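# Bring each gripper's grasp point to its own red ball

## Task

Finish with one red ball right at the grasp point of one gripper and the other red ball right at the grasp point of the other gripper. Neither gripper may be holding or carrying anything at the end. Both stands must still be standing upright, and the finished state must hold on its own rather than only because the robot is propping something up.

## Robot and tools

Robot: two arms, left_arm and right_arm, each with a parallel two-finger gripper. The grasp point of a gripper is its end_effector_position, the spot midway between the finger pads and roughly 1 cm back from the fingertips. The fingers point along the gripper's own +z axis and close along its own y axis.

Frame: every printed pose uses one shared scene frame. The origin sits on the table top between the arms, +z is up, +x points out across the table, and left_arm is on the +y side. The names left and right do not tell you which side of a camera image an arm appears on. The left_arm base is at (+0.001, +0.308, 0) m and the right_arm base at (+0.038, -0.278, 0) m, both turned slightly about z. Printed hand positions can be a little wrong, more so at long reach.

Results: the state line reads left_arm: ... | right_arm: ..., giving each gripper's position in metres and its orientation as quat_wxyz. grip_measured is the finger motor's reading, +1 fully open and -1 closed. The pads meet near -0.94, each millimetre of object width adds about 0.0208, and each gripper has its own constant bias of up to about 0.02. The reading keeps going past the point where the pads touch something, so it hardly shows contact. The Joint positions list ends with the opening in metres, which reads true only when nothing blocks the fingers. A pose unreachable line means the clearance check altered or blocked what went to the named arm; HELD marks control steps where your row was partly or wholly not sent. FAULT and OVER-TEMPERATURE FAULT lines mean an arm has stopped; MOTOR HOT warns from 75 °C. A Hand target line shows where the controller is currently driving each gripper.

execute_actions: takes "actions", a list holding at most one item, plus an optional "pictures" boolean. An empty list sends nothing and just returns the state. An action item is {"rows": [...], "steps": n}, with 1 to 15 rows and steps of at most 15 (the default is 15). Each control step lasts 1/30 s and uses one row, and the final row repeats if there are more steps than rows. A wait item is {"steps": n} with no rows, n at most 300, counted from the previous result, so your reply time uses up part of it.

Row layout: one flat list of 14 numbers, each between -1 and 1, always covering both arms. The first seven are left_arm: dx, dy, dz, rx, ry, rz, opening; the last seven are the same for right_arm. dx to rz are an offset, not a pose: they are measured from that gripper's pose in the latest result showing it, expressed in the gripper's own axes. Within one action every row counts from that same starting pose, not from the row before it. A value of 1.0 equals 0.6 m of travel or 180 degrees of turn; rx, ry, rz together form a rotation vector. The opening is absolute: +1 is fully open (0.093 m), -1 closed. All-zero offsets are not a pause; they pull the gripper back to the reference pose. To keep an arm still, send the offset back to where you want it in the first call and zeros afterwards, always with the opening it should keep.

move: takes "target", one 14-number row laid out as above (offsets from the last shown pose, in gripper axes, opening absolute), and optional "speed" in m/s from 0.002 to 0.5, default 0.25; turning is capped at twice that figure in rad/s. Both grippers follow straight paths that finish at the same moment, lasting 0.5 to 10 s. The paths ignore obstacles and the other arm, and the hand may lag, drift or overshoot the speed, especially near full reach. The opening is sent when the move begins. The result adds a move: line with the ending (done, off_target, moving, held, fault) and any limits (paced means the commanded pose was clipped; held means a check blocked some steps, after which the arm may lunge), plus each gripper's remaining distance from its target.

wait: "seconds" from 0 to 10; lets the scene run with no new command.

zoom_image: "camera" is one of cam_head_left, cam_head_right, cam_left_wrist, cam_right_wrist; "region" is [x0, y0, x1, y1] in image pixels, origin top-left, at most 504 by 504. All four images are 672x504.

read_manual: optional "section", only "licences"; returns licence text and does nothing to the robot.

finished_scene: "scene" is the number of the current scene; it ends and grades that scene and cannot be undone.

Motion limits: each step the commanded pose is clamped to within 70 mm and 16 degrees of the measured pose, and position wins over orientation when both cannot be met. Joint friction can leave a gripper up to about 31 mm short, so very small commands may do nothing. After an action ends, an arm only continues to its last clamped pose, so check the result and send the remainder.

Cautions: faster moves and targets set deeper past a contact hit and press harder, so approach the balls slowly and stop at them rather than beyond. Never knock a stand over or push anything off the table. Keep the arms from striking or squeezing each other. At the end both grippers must be open and not gripping; each ball should rest by itself next to its own grasp point. Sustained holding heats motors and can trigger a stop. Objects may occasionally be nudged by outside tugs.

Each tool is called as name([rows], argument=value, ...), one row to a line, values as JSON.

## Session

execute_actions(actions=[])

Scene clock: 0.00 s of 3740.00 s.
left_arm: end_effector_position=(+0.0540, -0.2035, +0.2444) grip_measured=+0.990 end_effector_quat_wxyz=(+0.396, +0.862, +0.135, +0.286) | right_arm: end_effector_position=(+0.5544, -0.6505, +0.2827) grip_measured=+0.998 end_effector_quat_wxyz=(+0.646, +0.280, +0.710, -0.029)
Joint positions: left_arm=[-1.592  1.912  1.76  -0.626 -0.729  1.461  0.093] | right_arm=[-0.53   2.091  1.773  0.147 -0.273  0.284  0.093]
Joint velocities: left_arm=[-0.027  0.017 -0.022 -0.037  0.022 -0.007  0.   ] | right_arm=[0.002 0.012 0.012 0.007 0.022 0.007 0.001]
Joint torques (N m, as the arm reports them, + toward a larger angle): no reading
Hand target (left_arm): +0.054, -0.204, +0.244; +0.396, +0.862, +0.135, +0.286
Hand target (right_arm): +0.554, -0.651, +0.283; +0.646, +0.280, +0.710, -0.029

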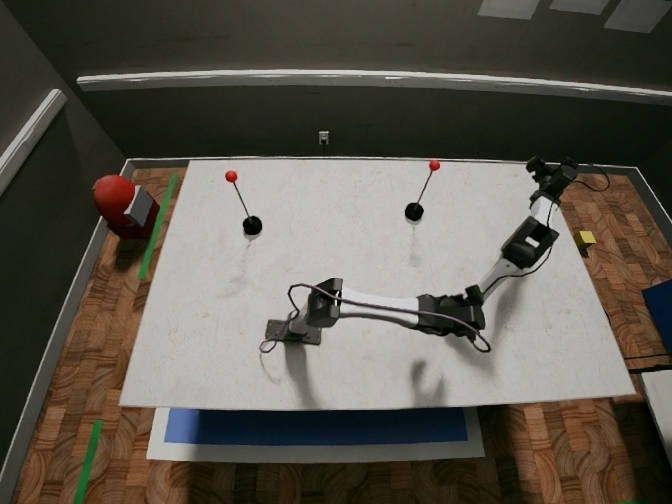

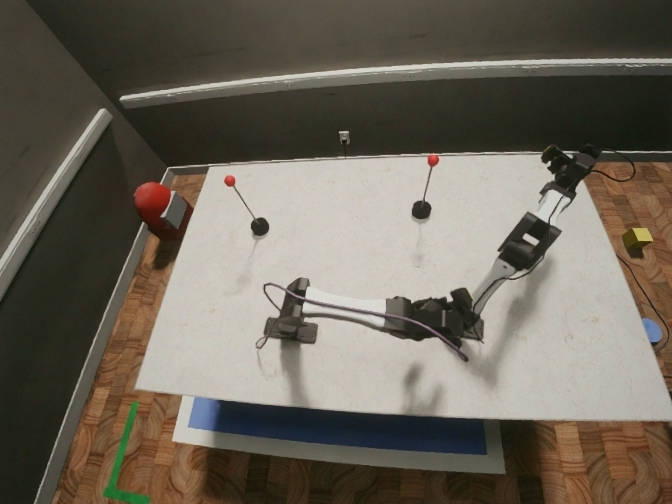

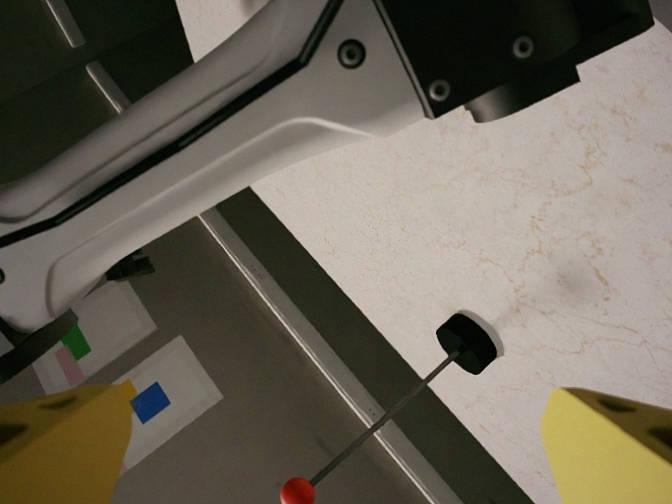

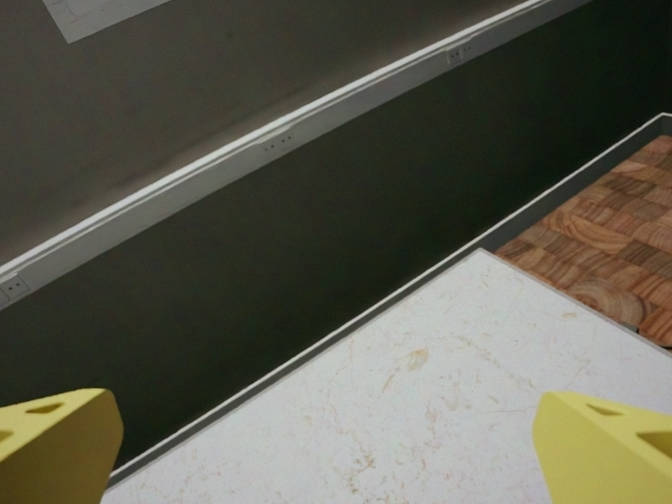

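move(target=[0.943,-0.627,-0.457,-0.409,0.304,-0.643,1,0,0,0,0,0,0,1], speed=0.35)

move(target=[0,0,0,0,0,0,1,0.237,0.535,-0.493,-0.197,-0.019,-0.118,1], speed=0.35)

Scene clock: 23.20 s of 3740.00 s.
left_arm: end_effector_position=(+0.3324, +0.4634, +0.3019) grip_measured=+0.990 end_effector_quat_wxyz=(+0.683, -0.159, +0.696, +0.150) | right_arm: end_effector_position=(+0.5544, -0.6505, +0.2827) grip_measured=+0.998 end_effector_quat_wxyz=(+0.646, +0.280, +0.710, -0.029)
Joint positions: left_arm=[ 0.531  0.979  0.637  0.322 -0.005 -0.008  0.093] | right_arm=[-0.53   2.091  1.773  0.147 -0.273  0.284  0.093]
Joint velocities: left_arm=[-0.002 -0.017 -0.007 -0.095  0.051 -0.081 -0.001] | right_arm=[-0.002 -0.012 -0.002  0.037 -0.022  0.037  0.   ]
Joint torques (N m, as the arm reports them, + toward a larger angle): left_arm=[ 0.55 -1.53  9.51  2.32  0.19 -0.01] | right_arm=[ -0.27 -11.16   7.17   2.54  -0.07  -0.03]
Hand target (left_arm): +0.335, +0.466, +0.301; +0.680, -0.162, +0.700, +0.145
Hand target (right_arm): +0.554, -0.651, +0.283; +0.646, +0.280, +0.710, -0.029
Off the commanded pose (left_arm): 0.021 m, 1 deg.
Off the commanded pose (right_arm): 0.000 m, 0 deg.
After step 90, 15.90 s passed at rest.
move: off_target (left_arm)
camera_calibration (this result's frames):
cam_left_wrist: T_world_to_cam=[[0.42245, -0.906206, 0.0180785, 0.268019], [-0.413503, -0.210437, -0.885851, 0.539812], [0.806567, 0.366752, -0.463618, -0.216697], [0, 0, 0, 1]] pos_world=[0.28477, 0.435951, 0.372883]

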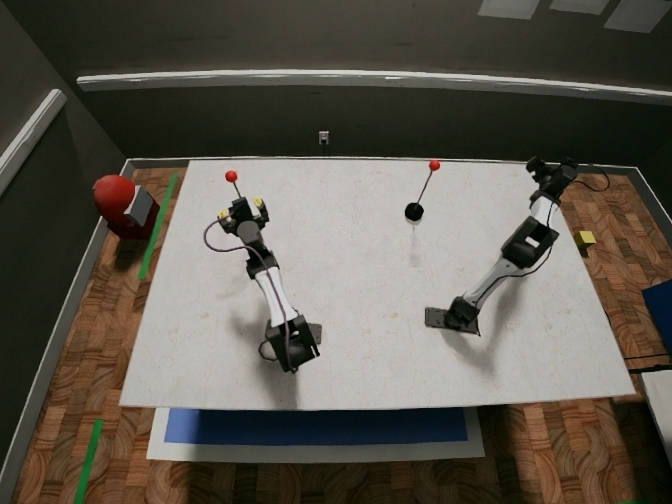

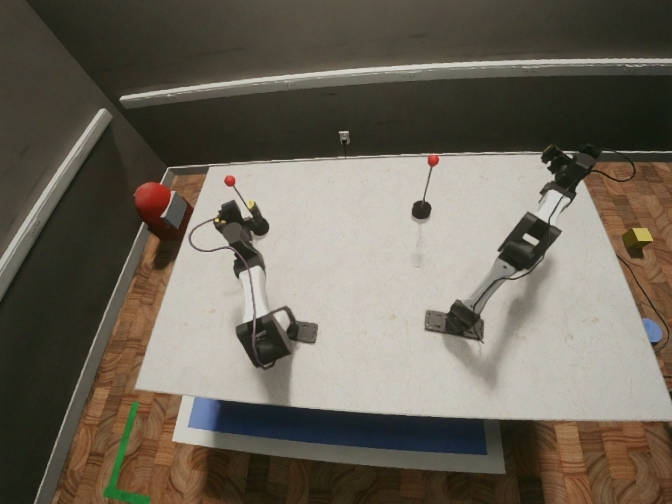

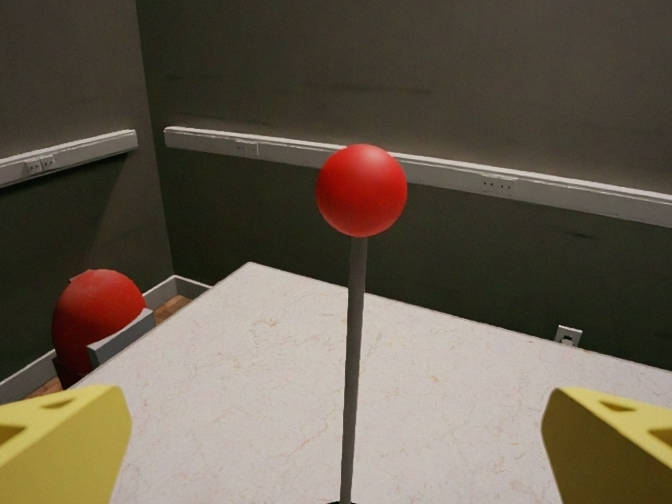

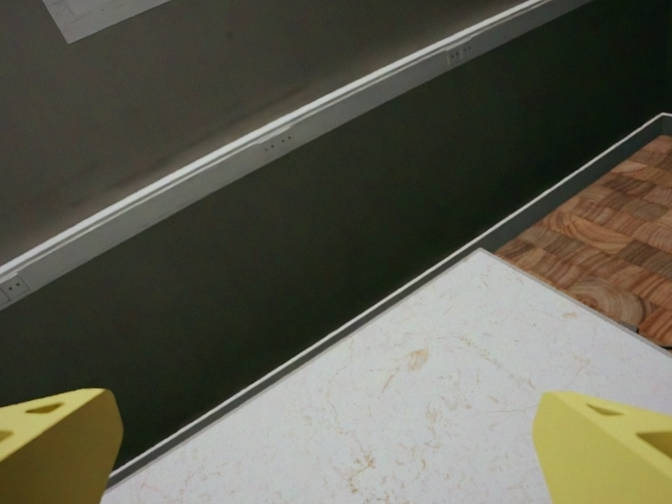

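Scene clock: 25.20 s of 3740.00 s.
left_arm: end_effector_position=(+0.3324, +0.4634, +0.3019) grip_measured=+0.990 end_effector_quat_wxyz=(+0.683, -0.159, +0.696, +0.150) | right_arm: end_effector_position=(+0.4304, -0.2115, +0.3041) grip_measured=+0.998 end_effector_quat_wxyz=(+0.706, -0.062, +0.703, +0.064)
Joint positions: left_arm=[ 0.531  0.979  0.637  0.322 -0.005 -0.008  0.093] | right_arm=[ 0.325  1.133  0.695  0.442 -0.02   0.003  0.093]
Joint velocities: left_arm=[-0.007  0.007  0.002 -0.022  0.037  0.037  0.001] | right_arm=[ 0.007  0.017 -0.027 -0.037 -0.037  0.007  0.001]
Joint torques (N m, as the arm reports them, + toward a larger angle): left_arm=[ 0.   -3.01  8.15  2.45  0.05  0.02] | right_arm=[ 0.43 -4.69  5.88  2.47  0.08 -0.06]
Hand target (left_arm): +0.332, +0.463, +0.302; +0.683, -0.159, +0.696, +0.150
Hand target (right_arm): +0.426, -0.210, +0.301; +0.704, -0.064, +0.705, +0.062
Off the commanded pose (left_arm): 0.000 m, 0 deg.
Off the commanded pose (right_arm): 0.005 m, 0 deg.
move: done
camera_calibration (this result's frames):
cam_left_wrist: T_world_to_cam=[[0.42245, -0.906206, 0.0180785, 0.268019], [-0.413503, -0.210437, -0.885851, 0.539812], [0.806567, 0.366752, -0.463618, -0.216697], [0, 0, 0, 1]] pos_world=[0.28477, 0.435951, 0.372883]
cam_right_wrist: T_world_to_cam=[[0.173135, -0.984881, 0.00579458, -0.286332], [-0.406705, -0.0768516, -0.910322, 0.474562], [0.897004, 0.155252, -0.413861, -0.146738], [0, 0, 0, 1]] pos_world=[0.374206, -0.22275, 0.372934]

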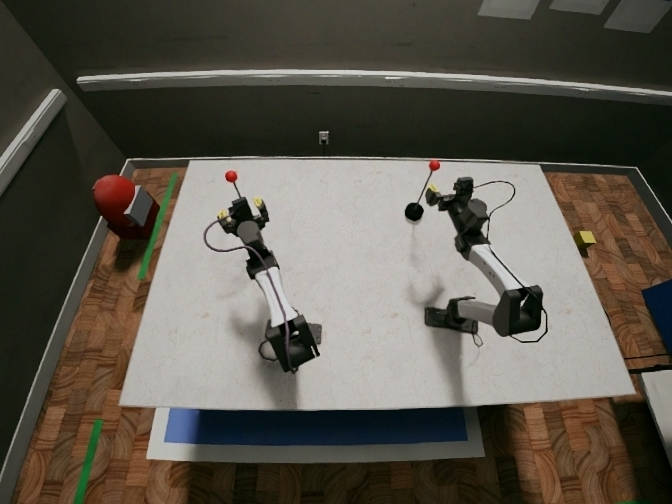

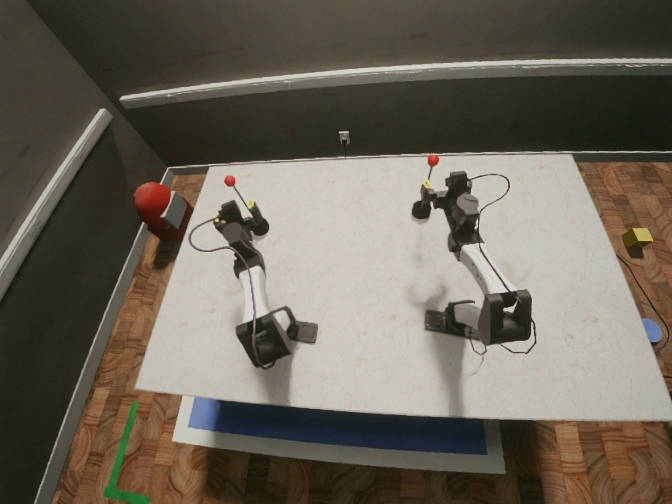

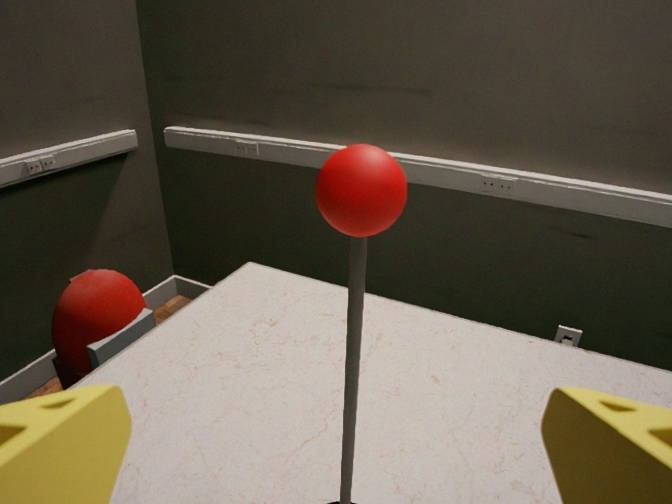

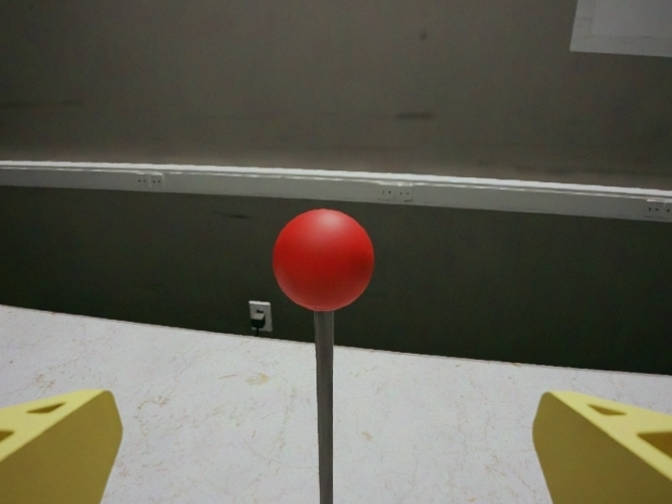

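move(target=[-0.04,-0.02,0.2,0,0,0,1,0.004,0.009,0.155,0,0,0,1], speed=0.12)

Scene clock: 31.23 s of 3740.00 s.
left_arm: end_effector_position=(+0.4397, +0.5037, +0.3288) grip_measured=+0.990 end_effector_quat_wxyz=(+0.687, -0.157, +0.694, +0.150) | right_arm: end_effector_position=(+0.5166, -0.1948, +0.2966) grip_measured=+0.998 end_effector_quat_wxyz=(+0.699, -0.061, +0.710, +0.062)
Joint positions: left_arm=[ 0.505  1.456  1.04   0.405 -0.027 -0.008  0.093] | right_arm=[ 0.337  1.507  0.957  0.535 -0.005  0.003  0.093]
Joint velocities: left_arm=[ 0.002  0.007 -0.012  0.037  0.037 -0.007 -0.   ] | right_arm=[-0.012  0.002  0.012 -0.081 -0.022  0.007  0.   ]
Joint torques (N m, as the arm reports them, + toward a larger angle): left_arm=[-0.64 -6.33  9.38  2.4  -0.07 -0.02] | right_arm=[ 0.62 -5.37  8.46  2.68  0.   -0.02]
Hand target (left_arm): +0.445, +0.504, +0.327; +0.684, -0.159, +0.696, +0.151
Hand target (right_arm): +0.520, -0.190, +0.302; +0.706, -0.062, +0.703, +0.064
Off the commanded pose (left_arm): 0.008 m, 1 deg.
Off the commanded pose (right_arm): 0.009 m, 1 deg.
After step 90, 1.67 s passed at rest.
move: done
camera_calibration (this result's frames):
cam_left_wrist: T_world_to_cam=[[0.418841, -0.907885, 0.0178284, 0.261297], [-0.407013, -0.205248, -0.890064, 0.612395], [0.811735, 0.365539, -0.455487, -0.309969], [0, 0, 0, 1]] pos_world=[0.391423, 0.476226, 0.399226]
cam_right_wrist: T_world_to_cam=[[0.169111, -0.985578, 0.00610632, -0.282905], [-0.423672, -0.0782874, -0.902426, 0.510285], [0.889889, 0.150023, -0.430801, -0.222155], [0, 0, 0, 1]] pos_world=[0.461729, -0.205547, 0.366518]

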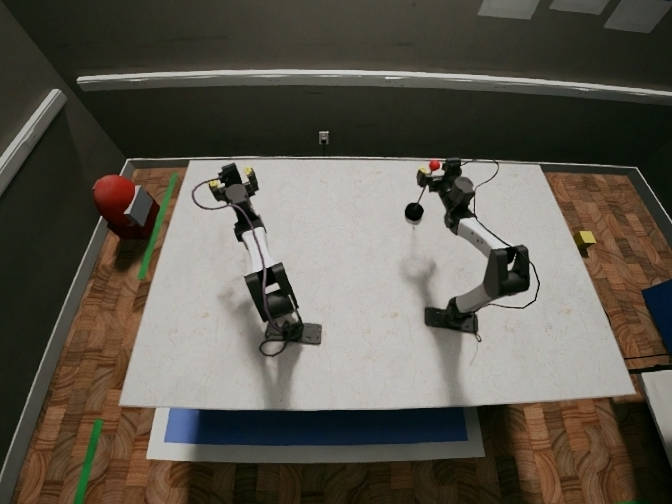

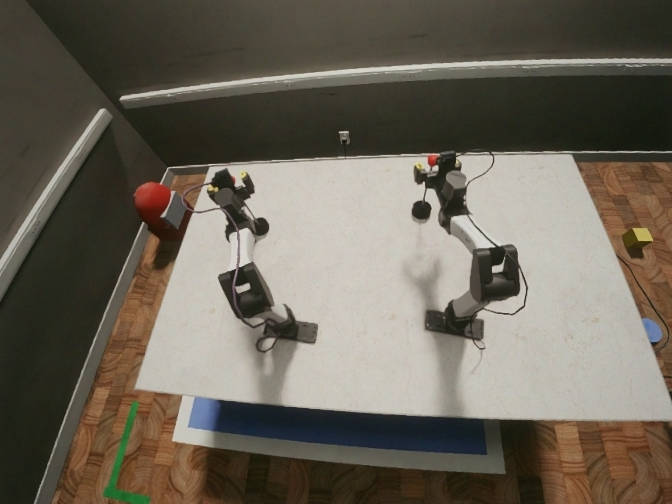

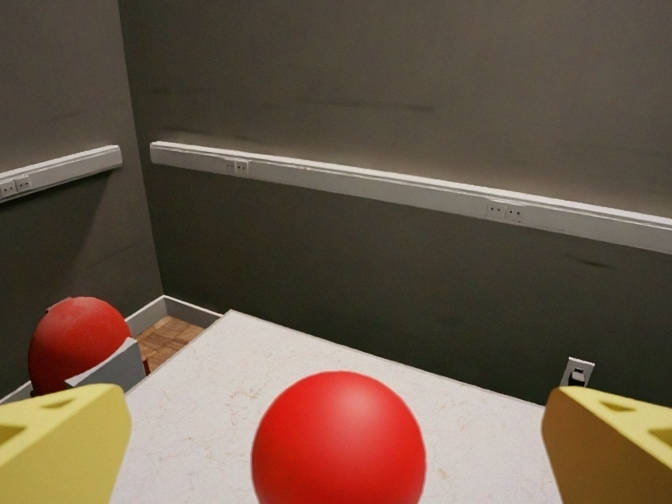

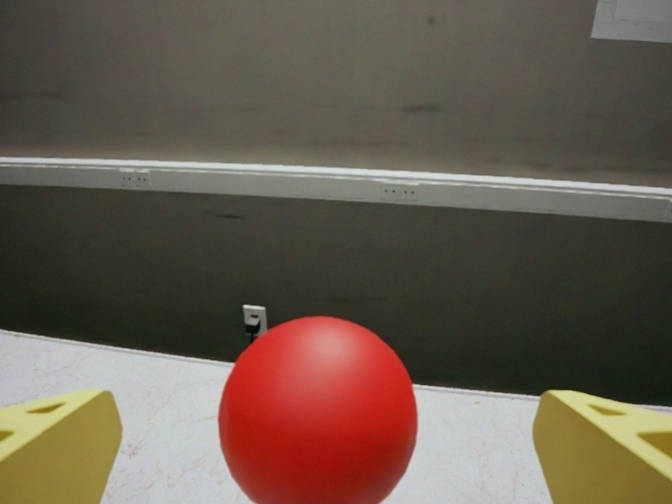

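move(target=[0.025,0,0.018,0,0,0,1,-0.014,0.012,0.01,0,0,0,1], speed=0.05)

Scene clock: 37.07 s of 3740.00 s.
left_arm: end_effector_position=(+0.4460, +0.5066, +0.3286) grip_measured=+0.990 end_effector_quat_wxyz=(+0.697, -0.155, +0.684, +0.152) | right_arm: end_effector_position=(+0.5182, -0.1911, +0.3049) grip_measured=+0.998 end_effector_quat_wxyz=(+0.701, -0.060, +0.708, +0.061)
Joint positions: left_arm=[ 0.505  1.488  1.04   0.465 -0.028 -0.008  0.093] | right_arm=[0.349 1.507 0.986 0.511 0.009 0.003 0.093]
Joint velocities: left_arm=[-0.017 -0.007 -0.002 -0.007 -0.007 -0.051 -0.001] | right_arm=[ 0.002  0.012  0.012  0.022 -0.022  0.022  0.   ]
Joint torques (N m, as the arm reports them, + toward a larger angle): left_arm=[-0.01 -6.76  7.25  2.43  0.06  0.01] | right_arm=[ 0.59 -5.52  8.34  2.46  0.02 -0.01]
Hand target (left_arm): +0.449, +0.508, +0.314; +0.687, -0.157, +0.694, +0.150
Hand target (right_arm): +0.521, -0.187, +0.305; +0.699, -0.061, +0.710, +0.062
Off the commanded pose (left_arm): 0.015 m, 2 deg.
Off the commanded pose (right_arm): 0.005 m, 0 deg.
After step 90, 2.07 s passed at rest.
move: off_target (left_arm)
camera_calibration (this result's frames):
cam_left_wrist: T_world_to_cam=[[0.419064, -0.907769, 0.0184576, 0.260912], [-0.383654, -0.195462, -0.902554, 0.604108], [0.822919, 0.371146, -0.43018, -0.332307], [0, 0, 0, 1]] pos_world=[0.395891, 0.478262, 0.397472]
cam_right_wrist: T_world_to_cam=[[0.166826, -0.985967, 0.00624292, -0.278495], [-0.419411, -0.0766919, -0.904551, 0.517456], [0.892336, 0.148284, -0.42632, -0.223478], [0, 0, 0, 1]] pos_world=[0.462905, -0.201764, 0.374531]

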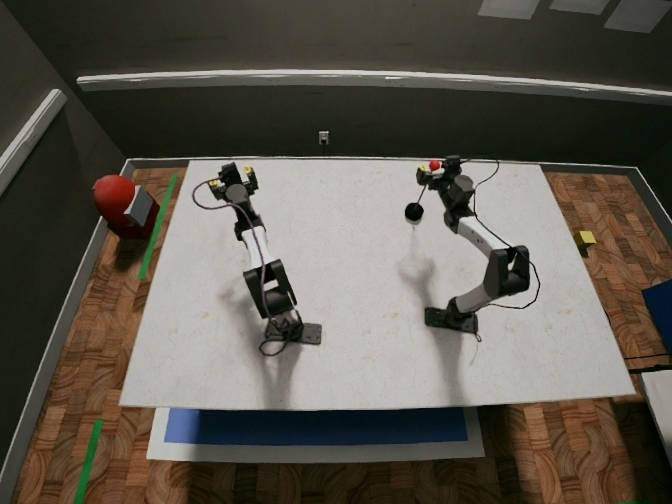

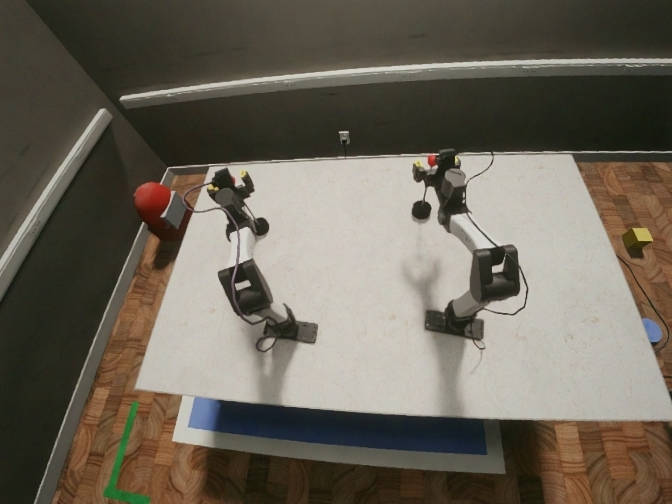

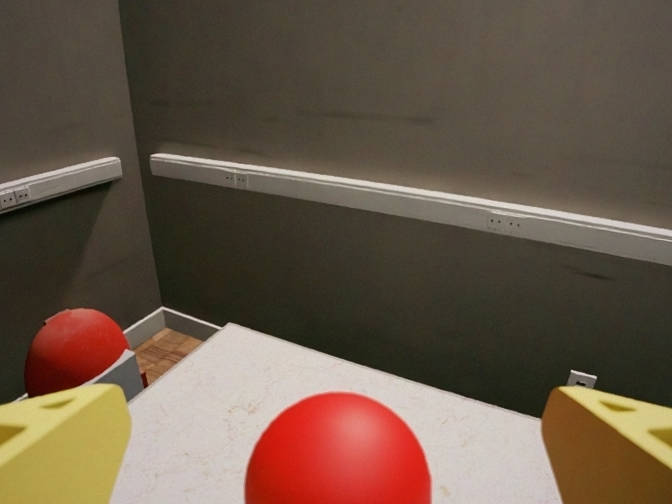

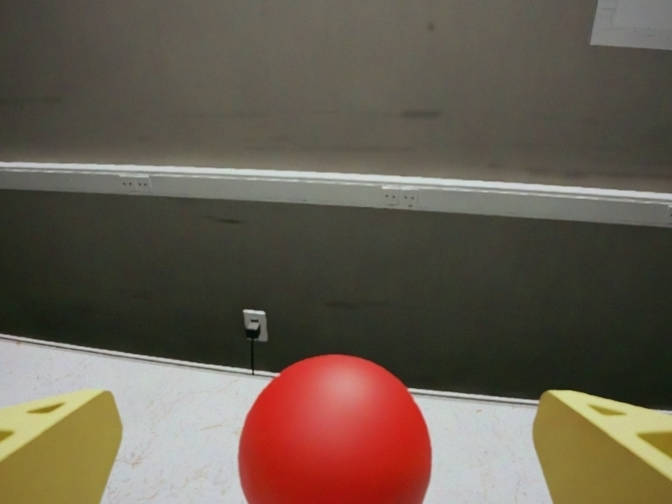

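Right is within a few mm; the left elbow is sticking.

move(target=[0.045,0,0,0,0,0,1,0,0,0,0,0,0,1], speed=0.05)

Scene clock: 42.00 s of 3740.00 s.
left_arm: end_effector_position=(+0.4425, +0.5051, +0.3284) grip_measured=+0.990 end_effector_quat_wxyz=(+0.715, -0.151, +0.665, +0.155) | right_arm: end_effector_position=(+0.5182, -0.1913, +0.3043) grip_measured=+0.998 end_effector_quat_wxyz=(+0.700, -0.060, +0.709, +0.061)
Joint positions: left_arm=[ 0.505  1.488  0.986  0.573 -0.028 -0.008  0.093] | right_arm=[0.349 1.507 0.986 0.508 0.011 0.003 0.093]
Joint velocities: left_arm=[ 0.022 -0.017 -0.012  0.037  0.007 -0.007 -0.   ] | right_arm=[ 0.012 -0.002  0.012 -0.051 -0.037 -0.007 -0.001]
Joint torques (N m, as the arm reports them, + toward a larger angle): left_arm=[-0.1  -5.9   6.04  2.39  0.04  0.04] | right_arm=[-0.35 -6.38  6.99  2.56 -0.05 -0.02]
Hand target (left_arm): +0.446, +0.506, +0.302; +0.696, -0.155, +0.684, +0.152
Hand target (right_arm): +0.518, -0.191, +0.305; +0.701, -0.060, +0.708, +0.061
Off the commanded pose (left_arm): 0.027 m, 3 deg.
Off the commanded pose (right_arm): 0.001 m, 0 deg.
After step 90, 0.90 s passed at rest.
move: off_target (left_arm)
camera_calibration (this result's frames):
cam_left_wrist: T_world_to_cam=[[0.418117, -0.908181, 0.0196397, 0.261238], [-0.338262, -0.175725, -0.9245, 0.579488], [0.843064, 0.379906, -0.380676, -0.358587], [0, 0, 0, 1]] pos_world=[0.389102, 0.475311, 0.3941]
cam_right_wrist: T_world_to_cam=[[0.165714, -0.986154, 0.00629386, -0.278159], [-0.421871, -0.0766572, -0.903409, 0.517801], [0.891383, 0.147052, -0.428733, -0.222757], [0, 0, 0, 1]] pos_world=[0.463101, -0.201857, 0.374034]

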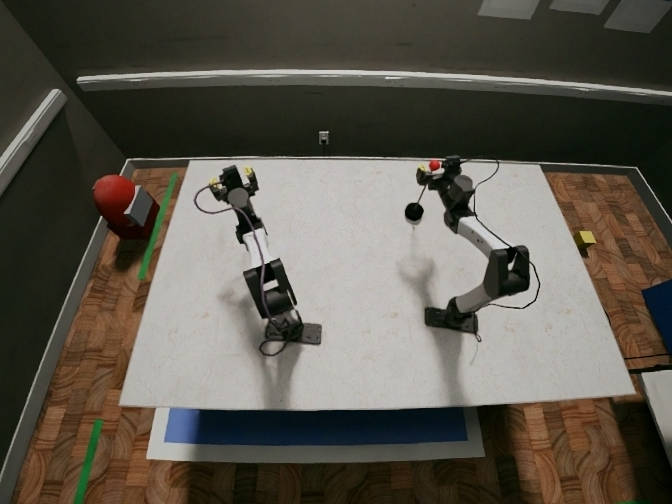

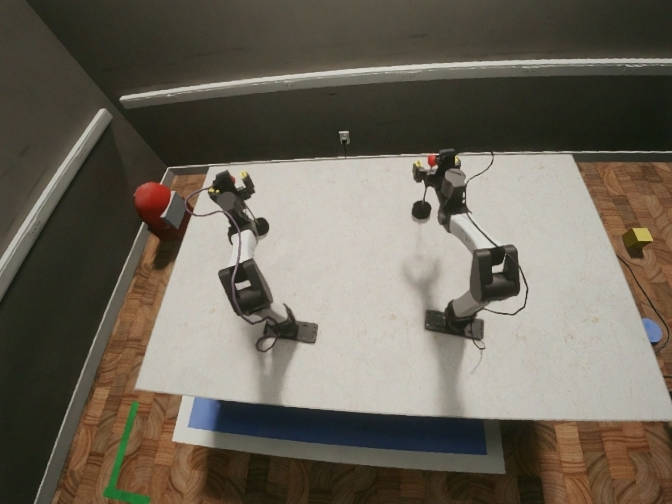

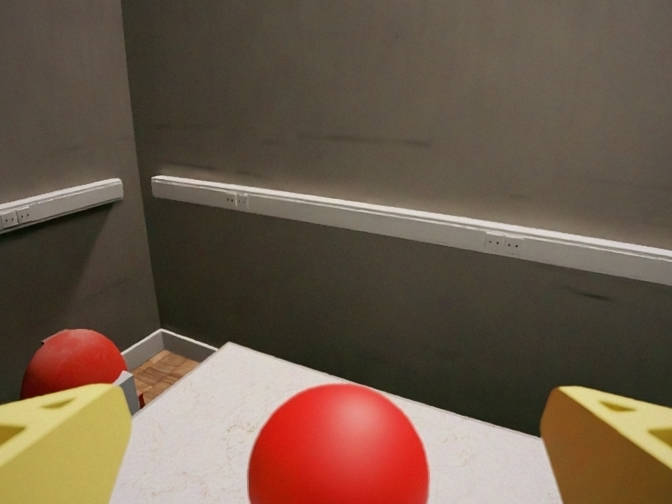

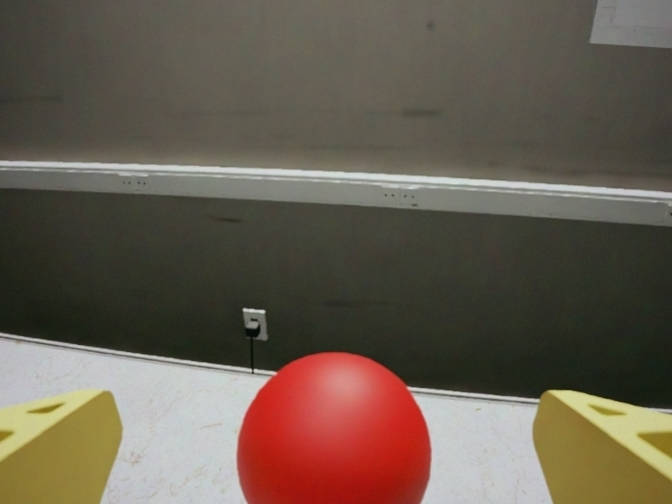

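move(target=[0.027,0,0.008,0,0.022,0,1,0,0,0,0,0,0,1], speed=0.05)

Scene clock: 45.83 s of 3740.00 s.
left_arm: end_effector_position=(+0.4430, +0.5053, +0.3177) grip_measured=+0.990 end_effector_quat_wxyz=(+0.700, -0.154, +0.680, +0.153) | right_arm: end_effector_position=(+0.5182, -0.1913, +0.3043) grip_measured=+0.998 end_effector_quat_wxyz=(+0.700, -0.060, +0.709, +0.061)
Joint positions: left_arm=[ 0.505  1.488  0.986  0.529 -0.028 -0.008  0.093] | right_arm=[0.349 1.507 0.986 0.508 0.011 0.003 0.093]
Joint velocities: left_arm=[-0.002 -0.007 -0.007  0.007 -0.037 -0.066 -0.   ] | right_arm=[ 0.007 -0.007 -0.012  0.007 -0.037 -0.037  0.001]
Joint torques (N m, as the arm reports them, + toward a larger angle): left_arm=[-0.06 -6.68  9.48  2.22  0.05 -0.03] | right_arm=[-0.28 -6.43  7.02  2.53 -0.04 -0.02]
Hand target (left_arm): +0.448, +0.507, +0.313; +0.692, -0.157, +0.689, +0.150
Hand target (right_arm): +0.518, -0.191, +0.304; +0.700, -0.060, +0.709, +0.061
Off the commanded pose (left_arm): 0.007 m, 1 deg.
Off the commanded pose (right_arm): 0.000 m, 0 deg.
move: done
camera_calibration (this result's frames):
cam_left_wrist: T_world_to_cam=[[0.418895, -0.907843, 0.0186782, 0.261227], [-0.375425, -0.191884, -0.906772, 0.588782], [0.826791, 0.37283, -0.421206, -0.339487], [0, 0, 0, 1]] pos_world=[0.392301, 0.476702, 0.386018]
cam_right_wrist: T_world_to_cam=[[0.165714, -0.986154, 0.00629386, -0.278159], [-0.421871, -0.0766572, -0.903409, 0.517801], [0.891383, 0.147052, -0.428733, -0.222757], [0, 0, 0, 1]] pos_world=[0.463101, -0.201857, 0.374034]

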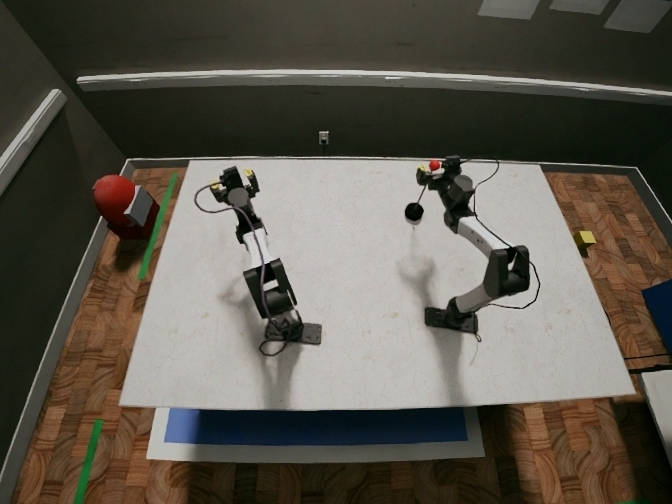

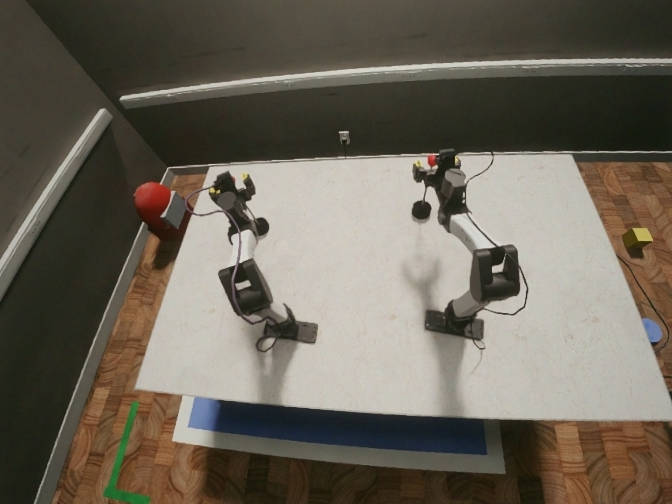

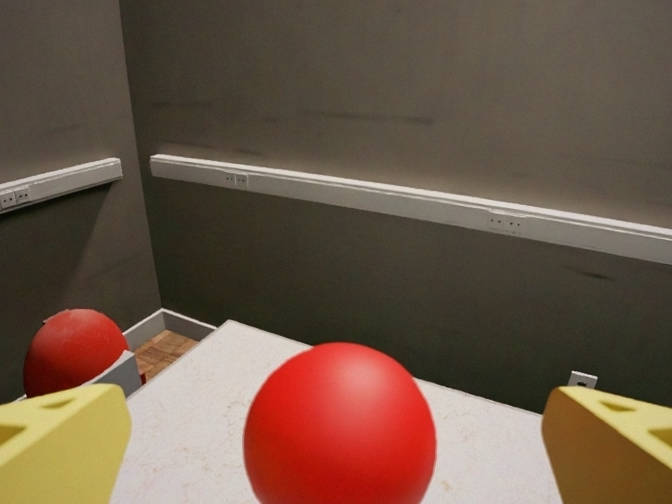

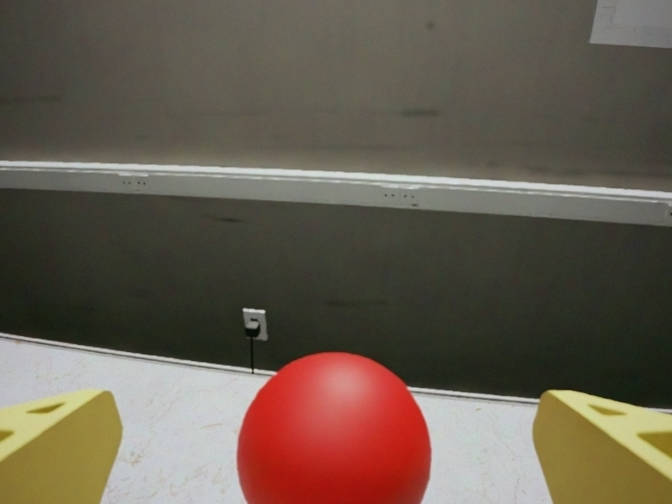

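Both within about 5 mm.

finished_scene(scene=1)

The scene is finished: the task was done.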